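# Flip a two-colored block end over end and restand it

## Task

A wooden block rests on the table on one of its long narrow faces with its black face on top; one end is green and the other yellow. Lift it, rotate it end over end while holding it, and set it back on the same spot so the black face is underneath and the green end sits where the yellow end used to be. It counts as failed if any part of the arm other than the hand touches the block; if something other than the hand touches it while it is noticeably tilted or off its spot; if it is released with any part more than a few millimetres above the table, unless one end has already sat on the table briefly; or if it slides more than a few millimetres within the hand during placement. The final placement must stay put without the robot holding it, so release the block and move the hand away at the end.

## Robot and tools

Robot: one six-joint arm ending in a five-finger right hand with a wrist force-torque sensor. Cameras: cam_head_left, cam_head_right, cam_high, cam_low, cam_wrist, each 504x504 pixels, with calibration given per camera.

Frames. Scene frame: origin on the table surface right below the arm base, +z up, +y to the left when facing along +x. Reported positions are metres; orientation is a wxyz quaternion. Hand point: a spot 0.05 m in front of the palm where index pad and thumb tip meet in a pinch. Its +z runs along the straightened fingers (which extend 0.06 to 0.07 m past it), +y points out of the palm, +x points across the palm toward the little finger. Widths from the point: 0.08 m to the little-finger side; on the thumb side 0.02 m with the thumb turned in front of the palm, up to 0.09 m otherwise. A rigid bracket on the little-finger side of the wrist sits 0.03 m beyond the point along +y and 0.11 m across the palm; it can collide.

The row. Every motion command is a row of 14 numbers, each in [-1, 1], in this order: dx, dy, dz, rx, ry, rz, little, ring, middle, index, thumb_bend, thumb_turn, force_limit, speed. The first six are an offset, not a pose: a target for the hand point measured in the hand point's own axes, relative to the hand point pose in the most recent result that reported it (before any such result in this scene, and for later calls within the same reply, relative to where the robot is when the action begins). Scale: 1.0 equals 0.6 m for dx, dy, dz and 180 degrees for the rotation vector rx, ry, rz. All rows of one action share that same reference; they do not add up. All-zero offsets are not a hold: they pull the hand back to the reference pose. The next six are absolute motor targets: for little, ring, middle, index and thumb_bend, +1 straight and -1 fully curled; thumb_turn +1 beside the palm, -1 across in front of it. A pinch is roughly index -0.22, thumb_bend -0.75, thumb_turn -0.57. force_limit maps linearly from about 0 N at -1 to 10 N at +1 fingertip force (15 N for the two thumb motors); it only stops closing. speed maps from nearly zero at -1 to full at +1 (full travel in 0.6 s); use -0.9 or lower for a gentle closing.

Tools.
execute_actions: actions is a list with zero or one item. Empty list: just report the state. {"rows": [...], "steps": n}: up to 15 rows, n up to 15 (default 15), each step 1/30 s; the last row repeats if rows run out. {"steps": n} without rows: a wait of up to 300 steps counted from the previous result, thinking time included. Optional pictures true/false.
move: target is one 14-number row as above (same offset reference). The hand point travels a straight path lasting 0.5 to 10 s (cut short at 10 s), taking the shorter rotation. speed is the path's top speed in m/s, 0.002 to 0.5, default 0.25; turning is capped at twice that in rad/s. The actual motion lags, may stray and may exceed speed near full arm extension. Optional stop_force, 9 to 40 N: the path ends when the wrist sensor feels that much extra push against the travel direction for two steps; the hand then backs to its pose two steps earlier. It is measured along the straight line to target, so it is unreliable on turning moves; omit it when pulling away from a contact. Actual peak force can be higher, more so when faster. The result adds a "move:" line: done, off_target, moving, held, fault or contact (stop_force fired), plus limits such as paced (pose clipped) or held (some steps blocked).
wait: seconds 0 to 10; nothing new is sent.
zoom_image: camera name and region [x0, y0, x1, y1] in pixels from the top-left, at most 504 by 504.
show_instructions: shows the reference image pages.


Control behaviour. Each step the commanded pose is clipped to within 100 mm and 16 degrees of the measured pose, then reached by damped inverse kinematics that favours position over orientation. Commands are smoothed with about 0.17 s lag. After an action the arm only continues to the last clipped pose, so check the reported pose and send the remainder. A finger motor starts only when its target changes by at least 0.01, then runs until it arrives or hits force_limit, and locks (holding at least 15 N). Repeating the same numbers keeps a grip; to squeeze harder raise force_limit and send a target more closed than hand_measured; to loosen send a more open one. For a whole-hand wrap (objects 0.035 to 0.08 m), turn the thumb in front of the palm before arriving.

Results. State line: end_effector_position, end_effector_quat_wxyz and velocities in the scene frame. "Hand target" shows where the controller is driving. HELD marks steps where the clearance check withheld the command; "pose unreachable" means it altered or blocked it. hand_measured, hand_stopped_by (moving, target, force, stalled, fault) and hand_load_n list six values in row order; loads near zero mean the grip is lost. Wrist force and torque are in the hand point's axes, with offsets up to about 4 N, noise up to 2.4 N, saturating near 50 N; "no reading" is normal at start.

Avoid: contact torque reaching a joint limit (138 N m for shoulder and elbow, 25.7 N m for each wrist joint, held weight included) or 150 N external force; either stops the arm for 10 s. Keep motors from overheating (warning at 70 °C, forced braking at 85 °C). Do not knock or drop things off the table, slam, hit or shove hard; the arm is stiff, so targets past a firm contact can fault.

Each tool is called after "Call:" as a command line: name --argument value for each argument, lists and objects as JSON in quotes; but a table of rows of numbers goes row by row, as --pt "numbers of a row", without its own name.

## Session

Call:
execute_actions --actions '[]'

Scene clock: 0.00 s of 6000.00 s.
end_effector_position=(+0.2223, +0.0428, +0.2988) hand_measured=(+1.000, +1.000, +1.000, +1.000, +1.000, +1.000) hand_load_n=(+0.0, +0.0, +0.0, +0.0, +0.0, +0.0) hand_stopped_by=(target, target, target, target, target, target) hand_force_limit=0.00 hand_speed=-0.80 end_effector_quat_wxyz=(+0.064, +0.768, +0.635, -0.049) end_effector_velocity=(-0.000, +0.001, -0.000) end_effector_angular_velocity=(+0.002, +0.002, -0.000)
Joint positions: [ 0.804 -1.476  2.15   1.106  2.033  0.863]
Joint velocities: [ 0.     0.001 -0.    -0.    -0.002  0.001]
Wrist force (N, on the end effector, along its own x y z axes, offset not removed): no reading
Wrist torque (N m, same axes, about the end effector's origin, offset not removed): no reading
Hand target: +0.222, +0.043, +0.299; +0.064, +0.768, +0.635, -0.049
camera_calibration (this result's frames):
cam_wrist: T_world_to_cam=[[0.965508, -0.257107, 0.0411071, -0.219857], [-0.226948, -0.753622, 0.616887, -0.0957977], [-0.127627, -0.604938, -0.785978, 0.418121], [0, 0, 0, 1]] pos_world=[0.243896, 0.124215, 0.396768]

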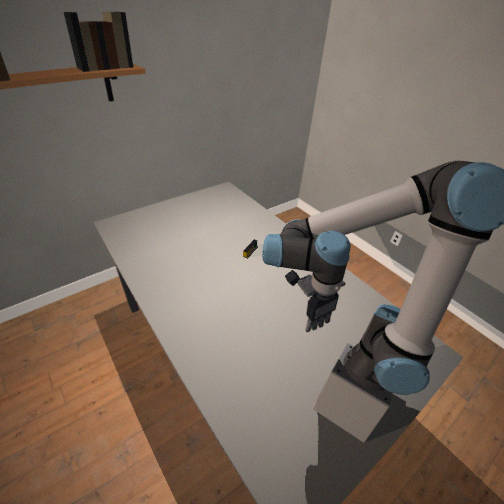

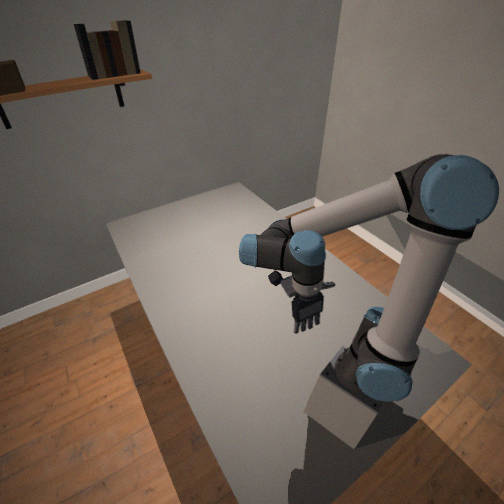

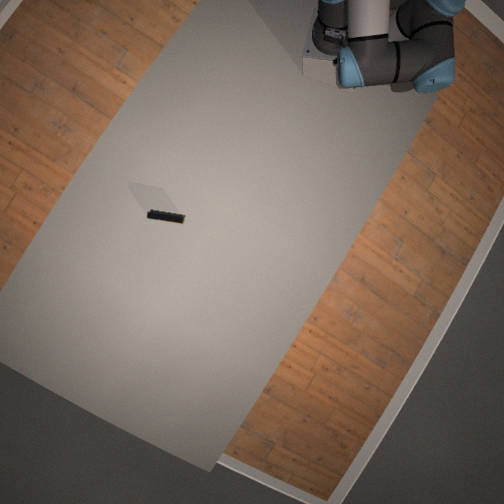

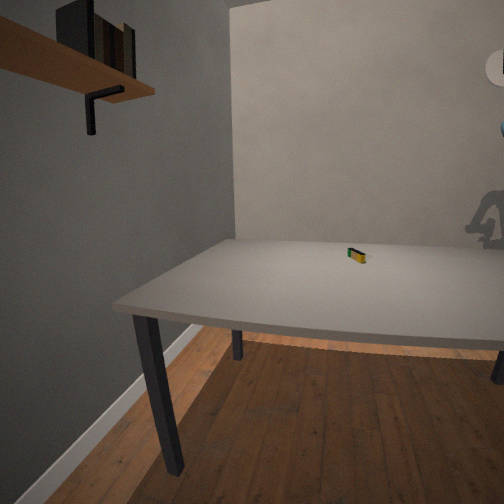

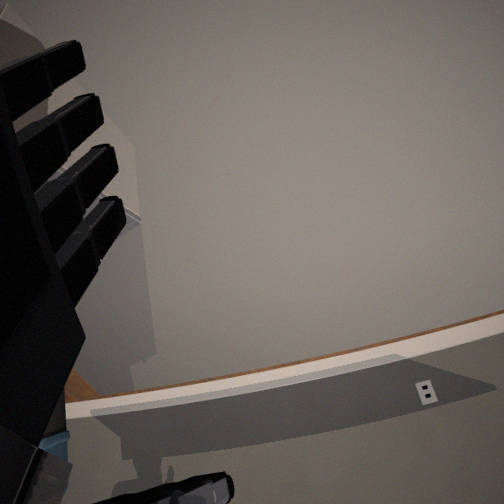

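Call:
zoom_image --camera "cam_high" --region '[136, 186, 196, 246]'

Call:
zoom_image --camera "cam_head_left" --region '[220, 220, 280, 280]'

Call:
zoom_image --camera "cam_low" --region '[327, 225, 387, 285]'

Region (136, 186, 196, 246) of cam_high's 504x504 image, scaled by 8.400, with more detail than that image has.

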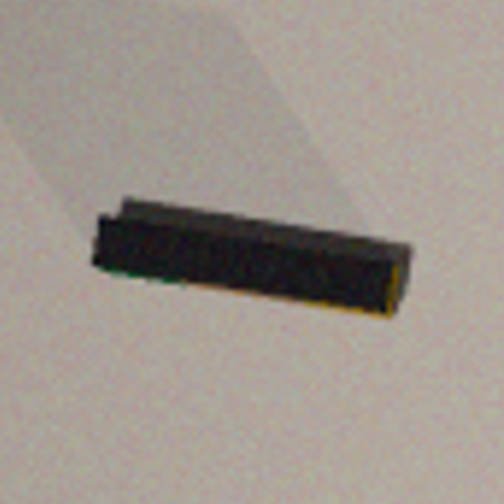

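Region (220, 220, 280, 280) of cam_head_left's 504x504 image, scaled by 8.400, with more detail than that image has.

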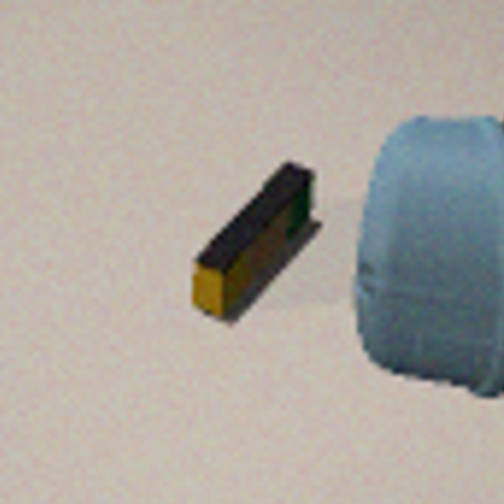

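Region (327, 225, 387, 285) of cam_low's 504x504 image, scaled by 8.400, with more detail than that image has.

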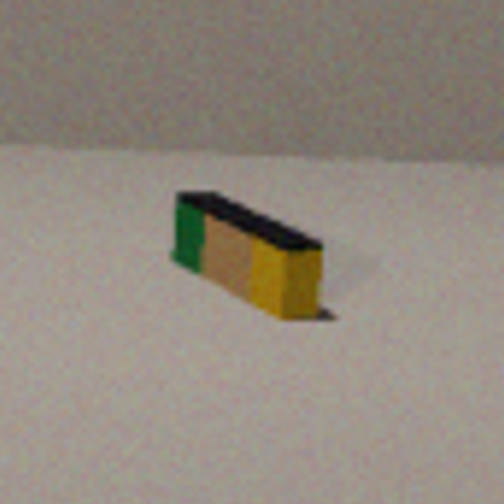

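Call:
move --target '[-0.1189, 0.9647, 0.4064, 0.1986, 0.4439, 0.7134, 1, 1, 1, 0.3, -0.35, -0.62, 1.0, -0.3]' --speed 0.42

Scene clock: 123.80 s of 6000.00 s.
end_effector_position=(+0.7795, -0.1716, +0.0909) hand_measured=(+1.000, +1.000, +1.000, +0.300, -0.350, -0.620) hand_load_n=(+0.0, +0.0, +0.0, +0.0, +0.0, +0.0) hand_stopped_by=(target, target, target, target, target, target) hand_force_limit=1.00 hand_speed=-0.30 end_effector_quat_wxyz=(-0.440, +0.715, -0.463, +0.284) end_effector_velocity=(+0.001, +0.001, -0.001) end_effector_angular_velocity=(+0.005, +0.001, -0.008)
Joint positions: [-0.371 -0.794  1.079  0.354  0.879  2.308]
Joint velocities: [ 0.001 -0.001  0.005 -0.011  0.003  0.012]
Wrist force (N, on the end effector, along its own x y z axes, offset not removed): [0.0 0.6 2.3]
Wrist torque (N m, same axes, about the end effector's origin, offset not removed): [-0.15 -0.11 0.04]
Hand target: +0.780, -0.172, +0.091; -0.440, +0.715, -0.463, +0.284
Off the commanded pose: 0.001 m, 0 deg.
After step 90, 117.00 s passed at rest.
move: done
camera_calibration (this result's frames):
cam_wrist: T_world_to_cam=[[-0.436663, -0.114771, -0.892274, 0.39792], [-0.729931, 0.624953, 0.276829, 0.656901], [0.525857, 0.77218, -0.356668, -0.115929], [0, 0, 0, 1]] pos_world=[0.714212, -0.275344, 0.131856]

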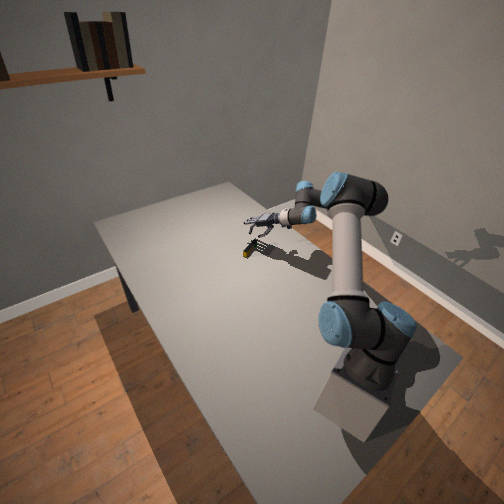

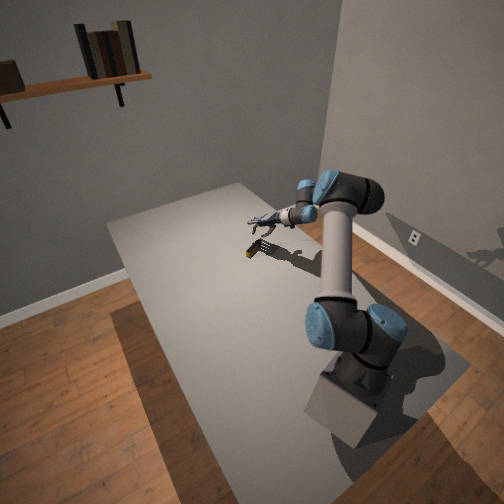

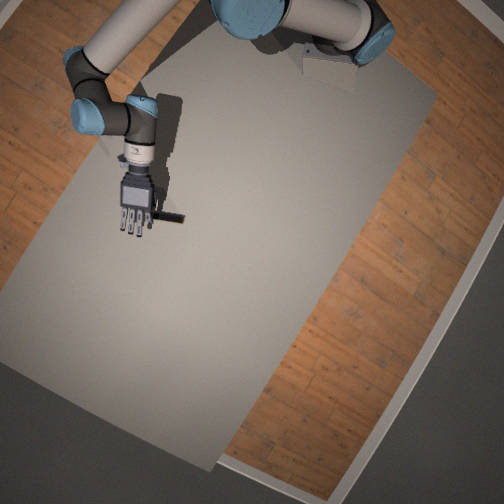

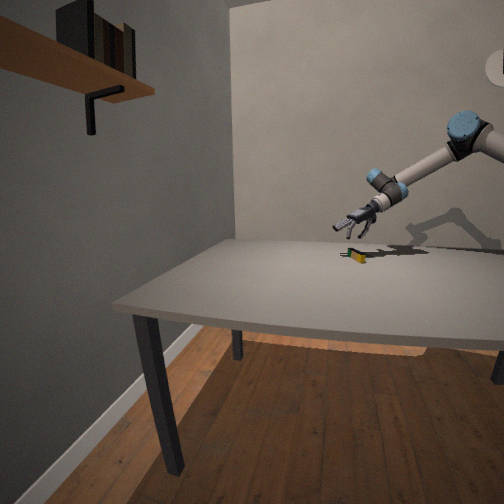

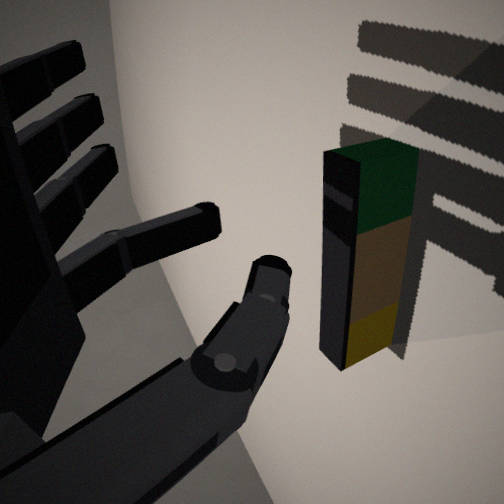

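Call:
zoom_image --camera "cam_wrist" --region '[310, 125, 430, 245]'

Call:
zoom_image --camera "cam_wrist" --region '[305, 270, 425, 390]'

Call:
zoom_image --camera "cam_wrist" --region '[180, 190, 320, 330]'

Region (310, 125, 430, 245) of cam_wrist's 504x504 image, scaled by 4.200, with more detail than that image has.

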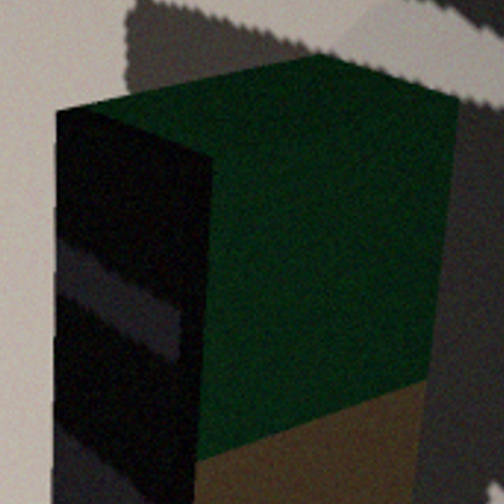

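Region (305, 270, 425, 390) of cam_wrist's 504x504 image, scaled by 4.200, with more detail than that image has.

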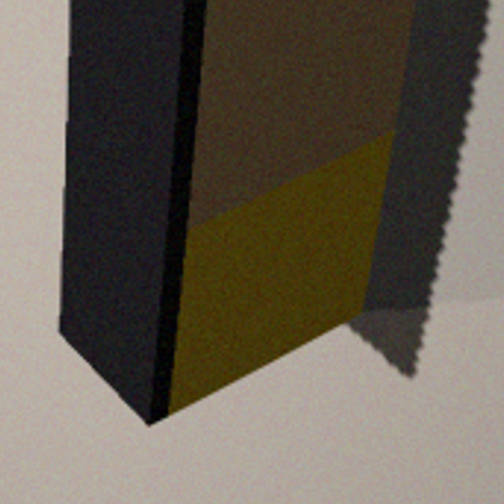

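Region (180, 190, 320, 330) of cam_wrist's 504x504 image, scaled by 3.600, with more detail than that image has.

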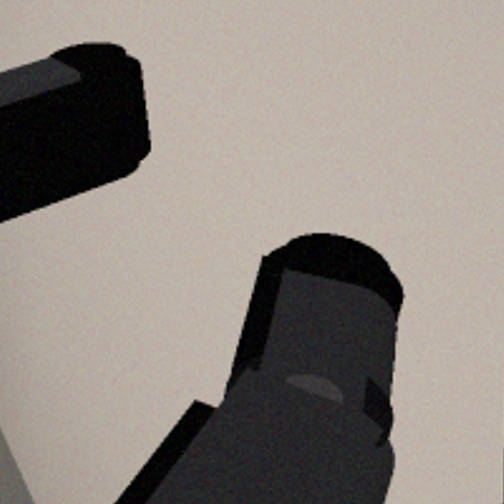

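Call:
move --target '[0.00242, 0.09258, 0.06207, 0.0072, -0.0109, -0.0055, 1, 1, 1, 0.3, -0.35, -0.62, 1.0, -0.3]' --speed 0.07

Scene clock: 222.33 s of 6000.00 s.
end_effector_position=(+0.7874, -0.1697, +0.0246) hand_measured=(+1.000, +1.000, +1.000, +0.300, -0.350, -0.620) hand_load_n=(+0.0, +0.0, +0.0, +0.0, +0.0, +0.0) hand_stopped_by=(target, target, target, target, target, target) hand_force_limit=1.00 hand_speed=-0.30 end_effector_quat_wxyz=(-0.453, +0.719, -0.446, +0.281) end_effector_velocity=(+0.000, +0.001, -0.001) end_effector_angular_velocity=(+0.002, -0.001, +0.003)
Joint positions: [-0.395 -0.666  1.019  0.314  0.82   2.261]
Joint velocities: [-0.     0.004 -0.002 -0.    -0.004 -0.001]
Wrist force (N, on the end effector, along its own x y z axes, offset not removed): [-1.0 -0.3 -0.9]
Wrist torque (N m, same axes, about the end effector's origin, offset not removed): [-0.17 0.15 0.04]
Hand target: +0.787, -0.170, +0.025; -0.453, +0.719, -0.446, +0.281
Off the commanded pose: 0.000 m, 0 deg.
After step 90, 94.17 s passed at rest.
move: done
camera_calibration (this result's frames):
cam_wrist: T_world_to_cam=[[-0.413565, -0.122685, -0.902171, 0.323165], [-0.758861, 0.59396, 0.267098, 0.697583], [0.503085, 0.795085, -0.338742, -0.123813], [0, 0, 0, 1]] pos_world=[0.725307, -0.276247, 0.0632861]

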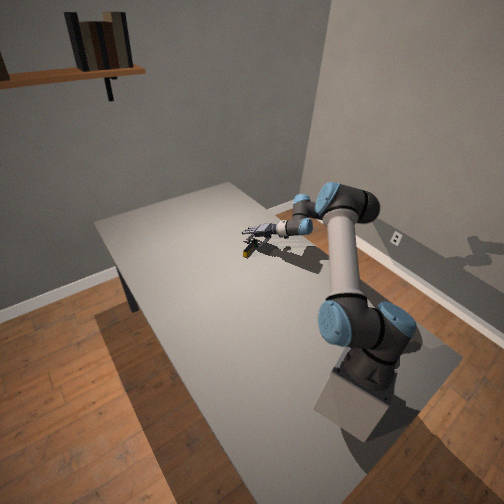

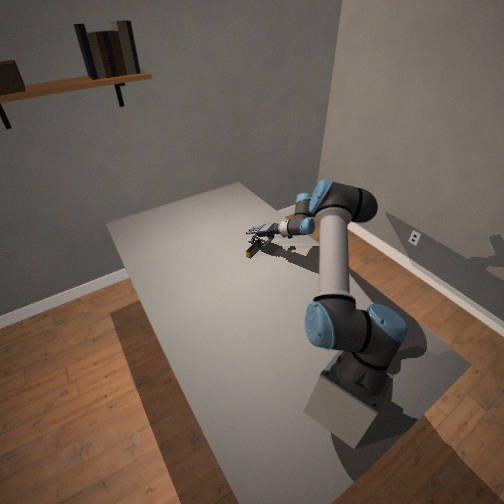

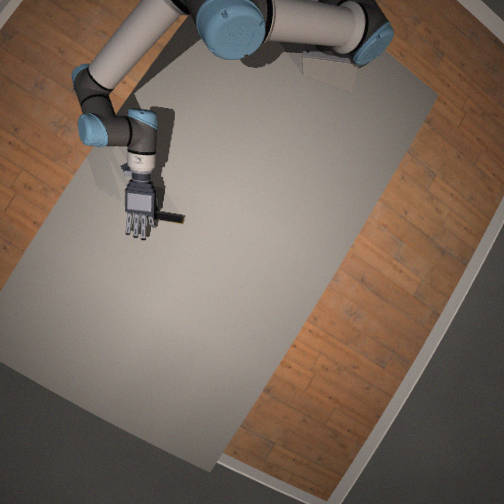

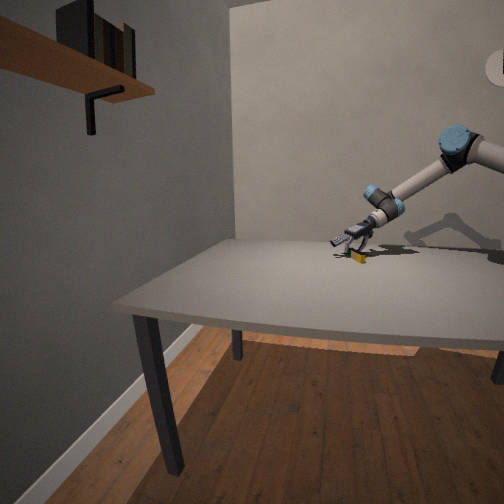

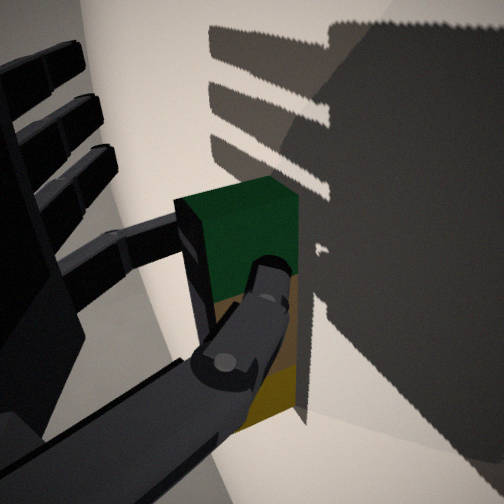

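Call:
zoom_image --camera "cam_wrist" --region '[165, 165, 315, 315]'

Call:
zoom_image --camera "cam_wrist" --region '[220, 340, 330, 450]'

Region (165, 165, 315, 315) of cam_wrist's 504x504 image, scaled by 3.360, with more detail than that image has.

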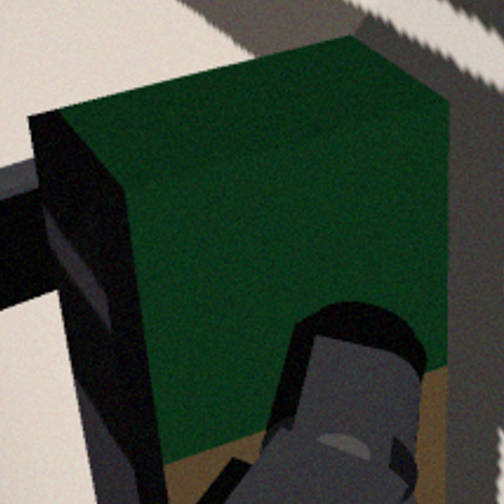

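Region (220, 340, 330, 450) of cam_wrist's 504x504 image, scaled by 4.582, with more detail than that image has.

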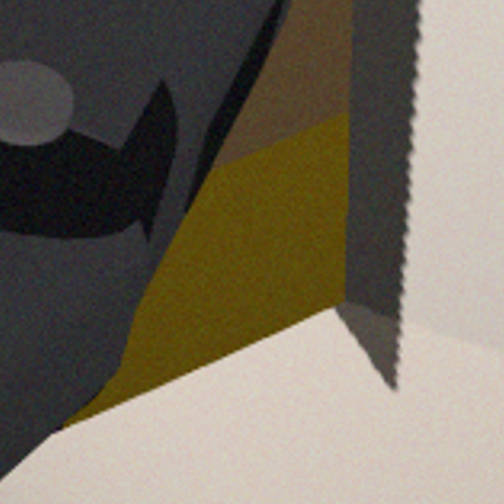

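Call:
move --target '[0.00028, -0.004975, 0.005375, 0, 0, 0, 1, 1, 1, 0.1, -0.35, -0.62, 1.0, -0.7]' --speed 0.01

Call:
move --target '[0, 0, 0, 0, 0, 0, 1, 1, 1, -0.08, -0.35, -0.62, 1.0, -0.92]' --speed 0.01

Scene clock: 272.33 s of 6000.00 s.
end_effector_position=(+0.7912, -0.1681, +0.0259) hand_measured=(+1.000, +1.000, +1.000, +0.100, -0.350, -0.620) hand_load_n=(+0.0, +0.0, +0.0, +0.0, +0.0, +0.0) hand_stopped_by=(target, target, target, target, target, target) hand_force_limit=1.00 hand_speed=-0.70 end_effector_quat_wxyz=(-0.453, +0.719, -0.446, +0.281) end_effector_velocity=(+0.001, +0.002, +0.000) end_effector_angular_velocity=(+0.001, +0.000, +0.001)
Joint positions: [-0.39  -0.661  1.006  0.319  0.825  2.266]
Joint velocities: [ 0.003  0.002 -0.004  0.002  0.001  0.001]
Wrist force (N, on the end effector, along its own x y z axes, offset not removed): [-3.1 0.4 -0.3]
Wrist torque (N m, same axes, about the end effector's origin, offset not removed): [0.08 0.51 0.02]
Hand target: +0.791, -0.168, +0.026; -0.453, +0.719, -0.446, +0.281
Off the commanded pose: 0.000 m, 0 deg.
After step 90, 46.30 s passed at rest.
move: done
camera_calibration (this result's frames):
cam_wrist: T_world_to_cam=[[-0.413564, -0.122683, -0.902172, 0.32605], [-0.758856, 0.593968, 0.267095, 0.699088], [0.503093, 0.795079, -0.338743, -0.126608], [0, 0, 0, 1]] pos_world=[0.729045, -0.274572, 0.0645427]

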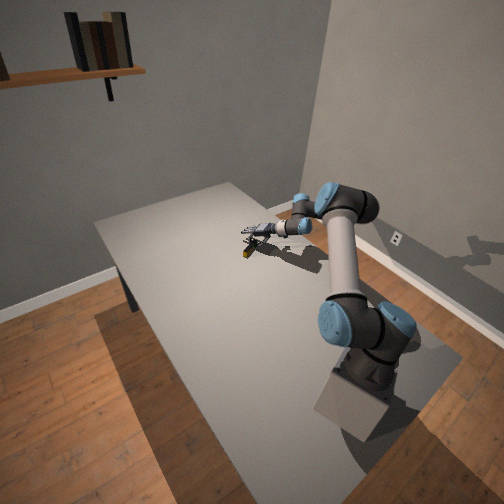

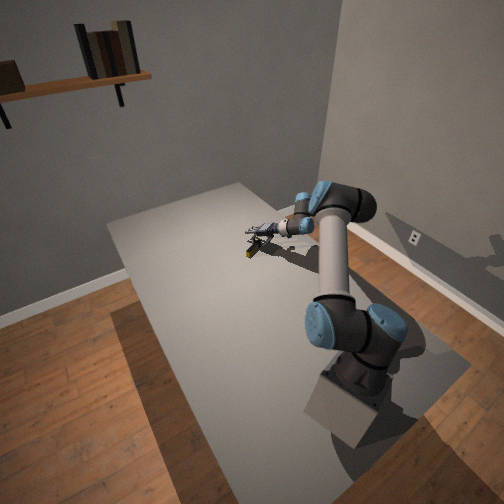

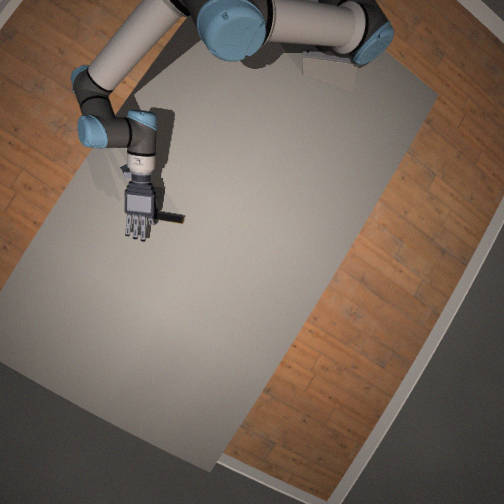

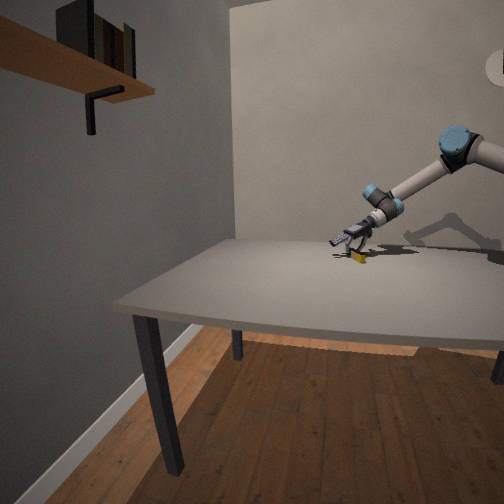

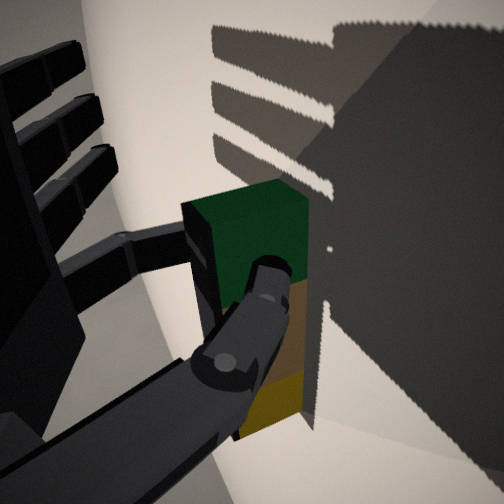

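Scene clock: 273.60 s of 6000.00 s.
end_effector_position=(+0.7912, -0.1680, +0.0259) hand_measured=(+1.000, +1.000, +1.000, -0.032, -0.348, -0.620) hand_load_n=(+0.0, +0.0, +0.0, +10.0, +4.5, -0.5) hand_stopped_by=(target, target, target, force, target, target) hand_force_limit=1.00 hand_speed=-0.92 end_effector_quat_wxyz=(-0.453, +0.719, -0.446, +0.281) end_effector_velocity=(+0.000, -0.001, +0.000) end_effector_angular_velocity=(-0.003, -0.000, -0.001)
Joint positions: [-0.39  -0.661  1.006  0.319  0.825  2.266]
Joint velocities: [-0.    -0.001  0.     0.     0.002 -0.001]
Wrist force (N, on the end effector, along its own x y z axes, offset not removed): [-1.7 -2.8 2.5]
Wrist torque (N m, same axes, about the end effector's origin, offset not removed): [-0.43 0.28 0.05]
Hand target: +0.791, -0.168, +0.026; -0.453, +0.719, -0.446, +0.281
Off the commanded pose: 0.000 m, 0 deg.
move: done
camera_calibration (this result's frames):
cam_wrist: T_world_to_cam=[[-0.413574, -0.122661, -0.90217, 0.326052], [-0.758894, 0.593897, 0.267145, 0.699072], [0.503028, 0.795136, -0.338707, -0.12661], [0, 0, 0, 1]] pos_world=[0.729056, -0.274511, 0.0645167]

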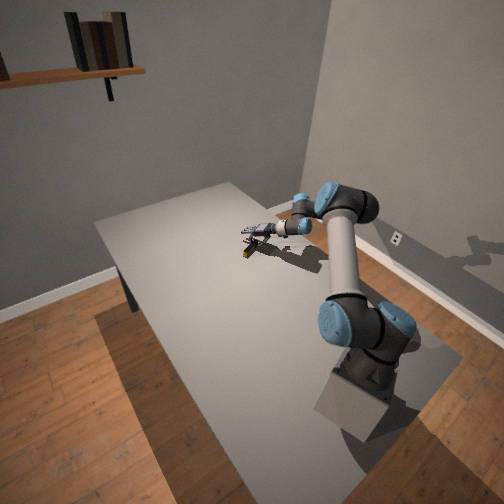

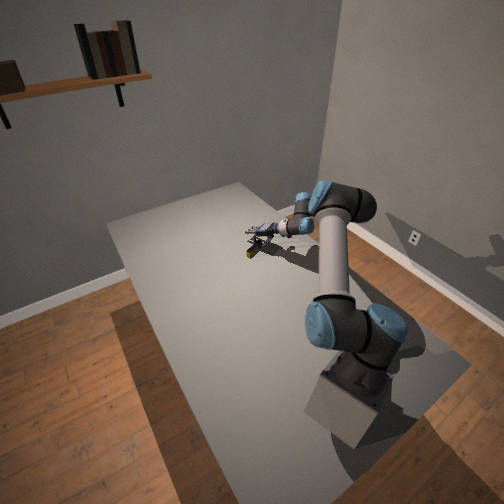

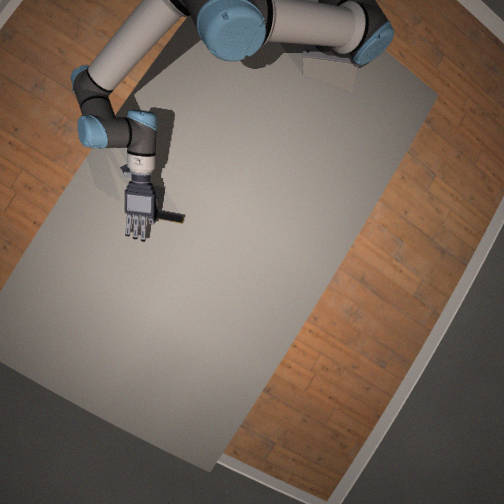

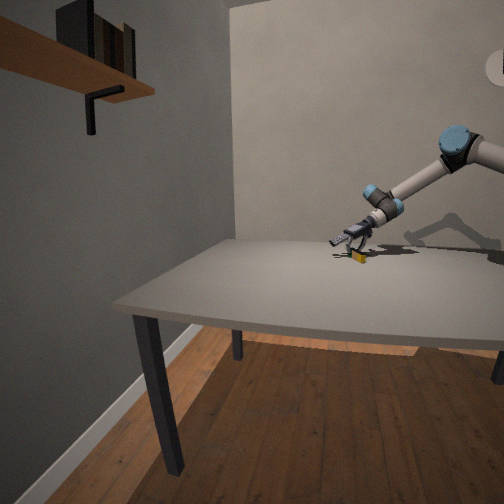

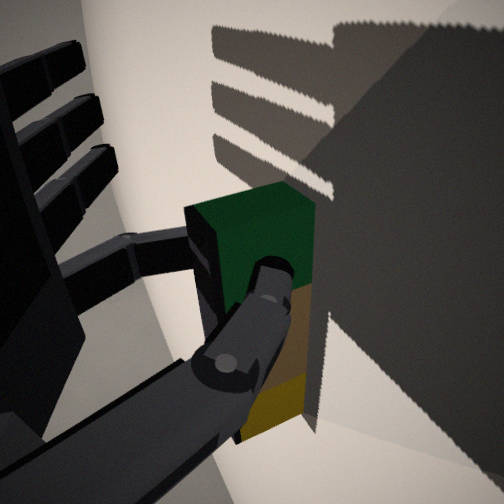

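Call:
move --target '[0, -0.006014, -0.002879, 0.00033, -0.0036, 0.0075, 1, 1, 1, -0.08, -0.35, -0.62, 1.0, -0.92]' --speed 0.012

Call:
move --target '[0, 0, 0, 0, 0, 0, 1, 1, 1, -0.09, -0.35, -0.62, 1.0, -0.95]' --speed 0.01

Call:
zoom_image --camera "cam_wrist" --region '[220, 340, 330, 450]'

Call:
zoom_image --camera "cam_low" --region '[327, 225, 387, 285]'

Scene clock: 286.53 s of 6000.00 s.
end_effector_position=(+0.7912, -0.1680, +0.0298) hand_measured=(+1.000, +1.000, +1.000, -0.032, -0.346, -0.620) hand_load_n=(+0.0, +0.0, +0.0, +9.5, +6.0, -1.0) hand_stopped_by=(target, target, target, force, target, target) hand_force_limit=1.00 hand_speed=-0.92 end_effector_quat_wxyz=(-0.459, +0.715, -0.452, +0.271) end_effector_velocity=(+0.000, +0.001, +0.001) end_effector_angular_velocity=(+0.005, +0.001, +0.001)
Joint positions: [-0.392 -0.656  0.987  0.345  0.815  2.28 ]
Joint velocities: [ 0.     0.001 -0.003  0.004 -0.002  0.003]
Wrist force (N, on the end effector, along its own x y z axes, offset not removed): [-1.7 -0.4 4.3]
Wrist torque (N m, same axes, about the end effector's origin, offset not removed): [-0.49 0.16 -0.07]
Hand target: +0.791, -0.168, +0.030; -0.459, +0.715, -0.452, +0.271
Off the commanded pose: 0.000 m, 0 deg.
After step 90, 8.63 s passed at rest.
move: done
camera_calibration (this result's frames):
cam_wrist: T_world_to_cam=[[-0.423113, -0.101377, -0.900388, 0.340697], [-0.755945, 0.587337, 0.289106, 0.693924], [0.499522, 0.802968, -0.325146, -0.121585], [0, 0, 0, 1]] pos_world=[0.729457, -0.275399, 0.0666084]

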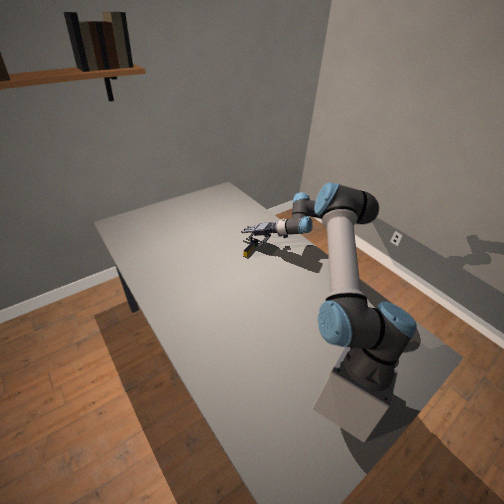

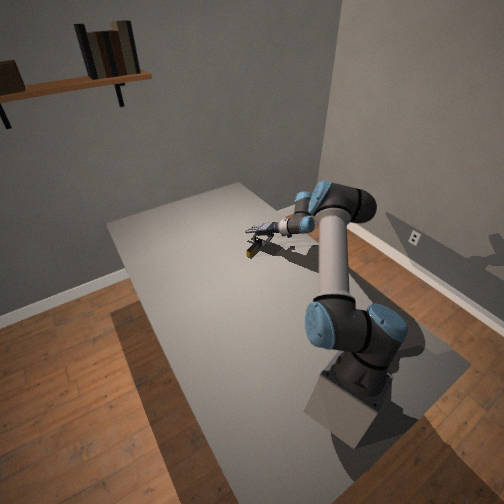

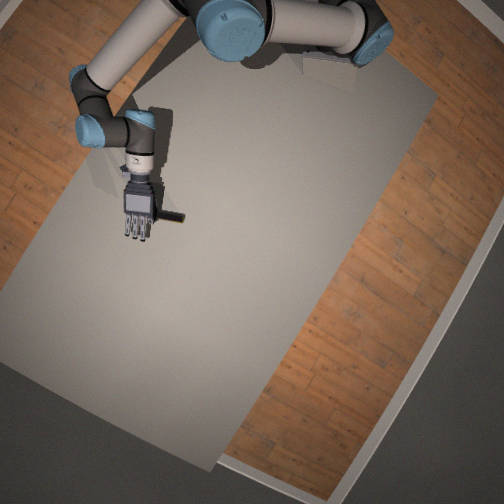

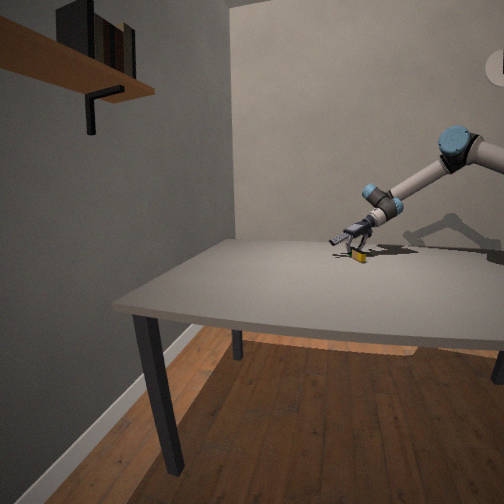

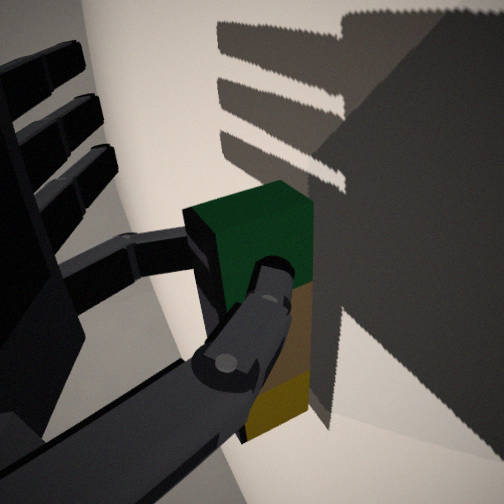

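Scene clock: 287.03 s of 6000.00 s.
end_effector_position=(+0.7912, -0.1680, +0.0299) hand_measured=(+1.000, +1.000, +1.000, -0.032, -0.346, -0.620) hand_load_n=(+0.0, +0.0, +0.0, +9.5, +6.0, -1.0) hand_stopped_by=(target, target, target, force, target, target) hand_force_limit=1.00 hand_speed=-0.95 end_effector_quat_wxyz=(-0.459, +0.715, -0.452, +0.271) end_effector_velocity=(+0.000, -0.000, +0.000) end_effector_angular_velocity=(+0.001, +0.001, -0.001)
Joint positions: [-0.392 -0.656  0.987  0.345  0.815  2.28 ]
Joint velocities: [ 0.    -0.001  0.    -0.     0.001  0.002]
Wrist force (N, on the end effector, along its own x y z axes, offset not removed): [-1.0 -0.1 1.4]
Wrist torque (N m, same axes, about the end effector's origin, offset not removed): [-0.23 0.11 0.01]
Hand target: +0.791, -0.168, +0.030; -0.459, +0.715, -0.452, +0.271
Off the commanded pose: 0.000 m, 0 deg.
move: done
camera_calibration (this result's frames):
cam_wrist: T_world_to_cam=[[-0.423069, -0.101333, -0.900414, 0.340695], [-0.755947, 0.587343, 0.28909, 0.693955], [0.499557, 0.802969, -0.325088, -0.121609], [0, 0, 0, 1]] pos_world=[0.729481, -0.275418, 0.0666172]

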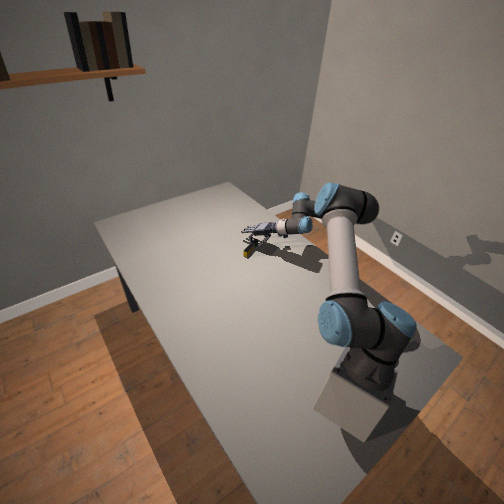

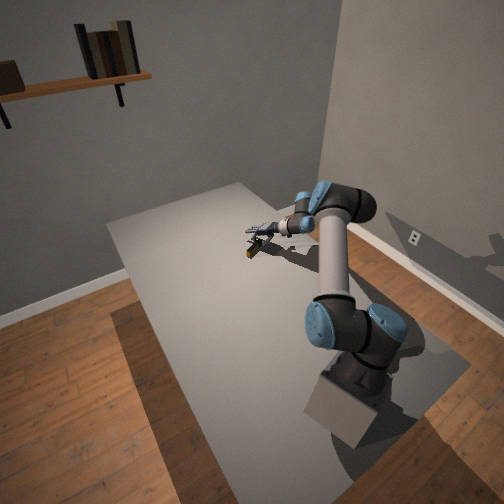

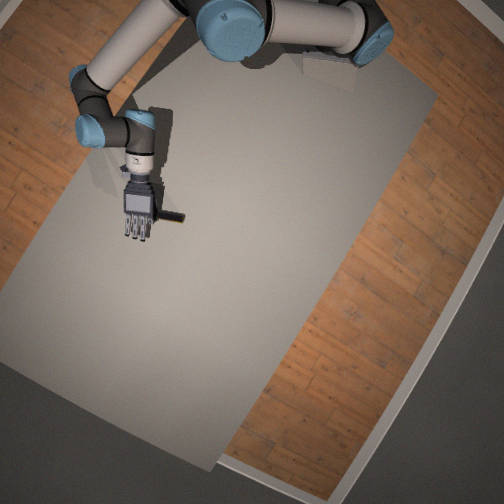

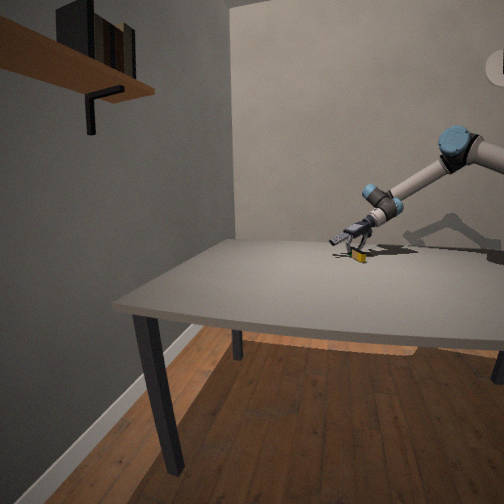

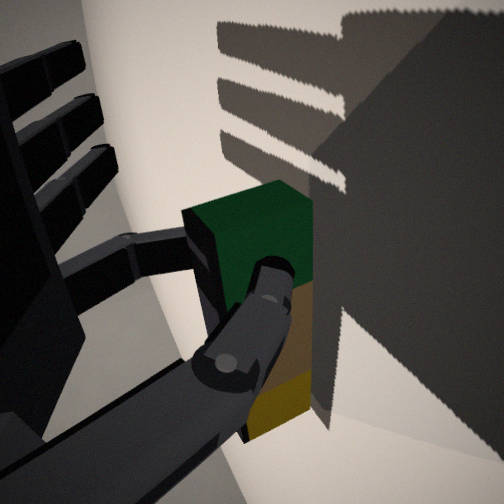

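Region (220, 340, 330, 450) of cam_wrist's 504x504 image, scaled by 4.582, with more detail than that image has.

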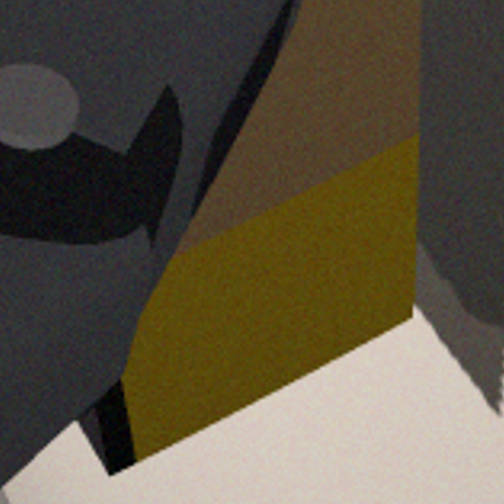

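Region (327, 225, 387, 285) of cam_low's 504x504 image, scaled by 8.400, with more detail than that image has.

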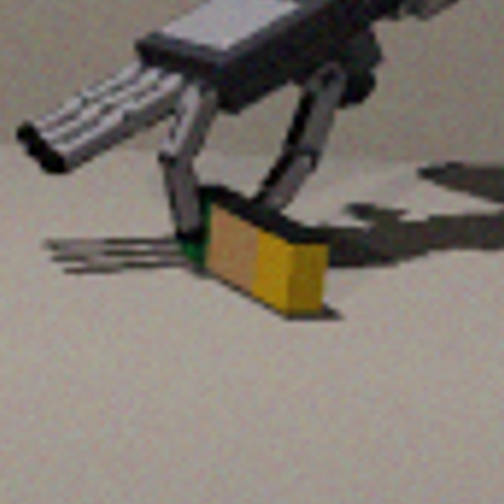

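Call:
move --target '[0, 0, 0, 0, 0, 0, 1, 1, 1, -0.09, -0.38, -0.62, 1.0, -0.95]' --speed 0.01

Call:
zoom_image --camera "cam_wrist" --region '[220, 340, 330, 450]'

Scene clock: 296.27 s of 6000.00 s.
end_effector_position=(+0.7912, -0.1680, +0.0298) hand_measured=(+1.000, +1.000, +1.000, -0.032, -0.372, -0.620) hand_load_n=(+0.0, +0.0, +0.0, +11.5, +7.0, -1.0) hand_stopped_by=(target, target, target, force, moving, target) hand_force_limit=1.00 hand_speed=-0.95 end_effector_quat_wxyz=(-0.459, +0.715, -0.452, +0.271) end_effector_velocity=(-0.000, -0.000, -0.001) end_effector_angular_velocity=(+0.000, +0.001, -0.000)
Joint positions: [-0.392 -0.656  0.987  0.345  0.815  2.28 ]
Joint velocities: [-0.     0.001  0.    -0.     0.001 -0.   ]
Wrist force (N, on the end effector, along its own x y z axes, offset not removed): [-1.6 -1.1 0.7]
Wrist torque (N m, same axes, about the end effector's origin, offset not removed): [-0.32 0.27 -0.12]
Hand target: +0.791, -0.168, +0.030; -0.459, +0.715, -0.452, +0.271
Off the commanded pose: 0.000 m, 0 deg.
After step 90, 5.47 s passed at rest.
move: done
camera_calibration (this result's frames):
cam_wrist: T_world_to_cam=[[-0.423117, -0.101374, -0.900386, 0.340697], [-0.755938, 0.587344, 0.289109, 0.693924], [0.499528, 0.802963, -0.325148, -0.121585], [0, 0, 0, 1]] pos_world=[0.729454, -0.275406, 0.0666061]

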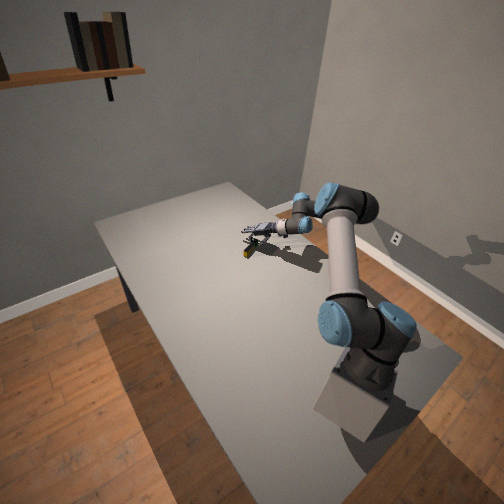

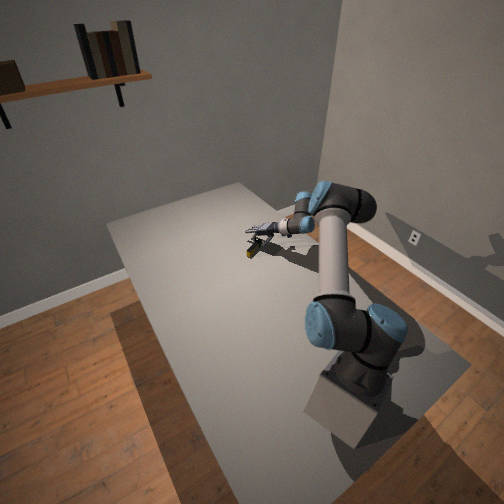

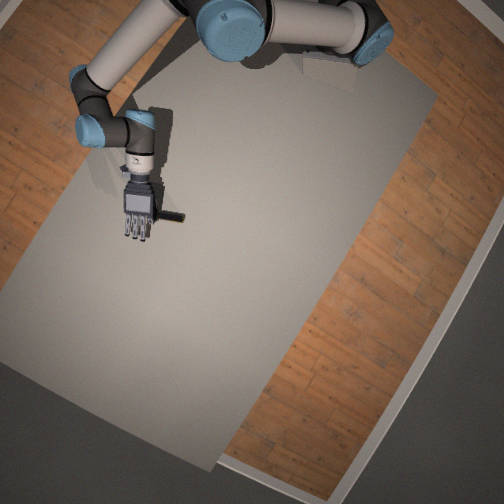

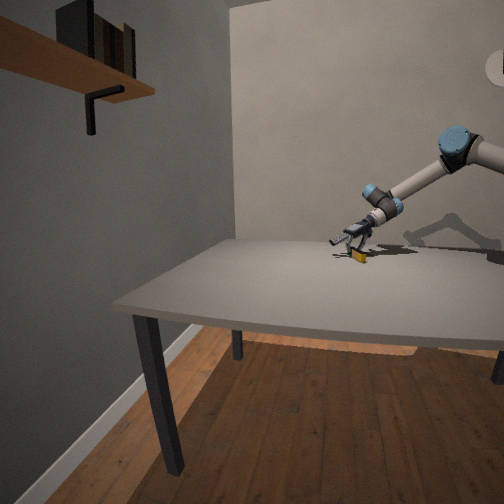

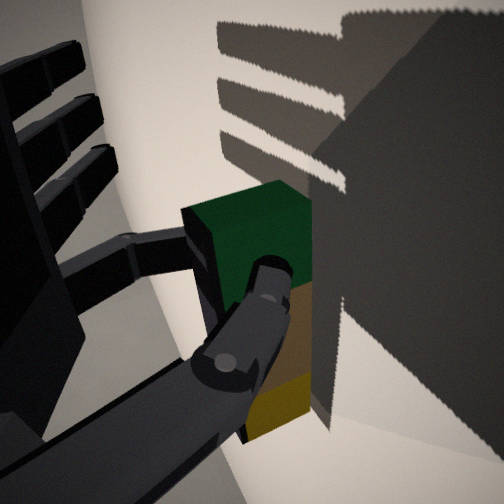

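Region (220, 340, 330, 450) of cam_wrist's 504x504 image, scaled by 4.582, with more detail than that image has.

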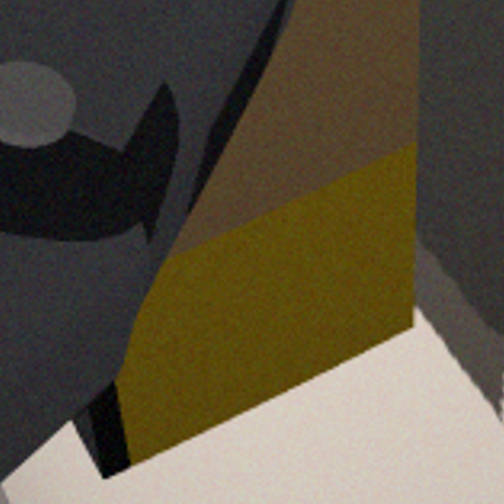

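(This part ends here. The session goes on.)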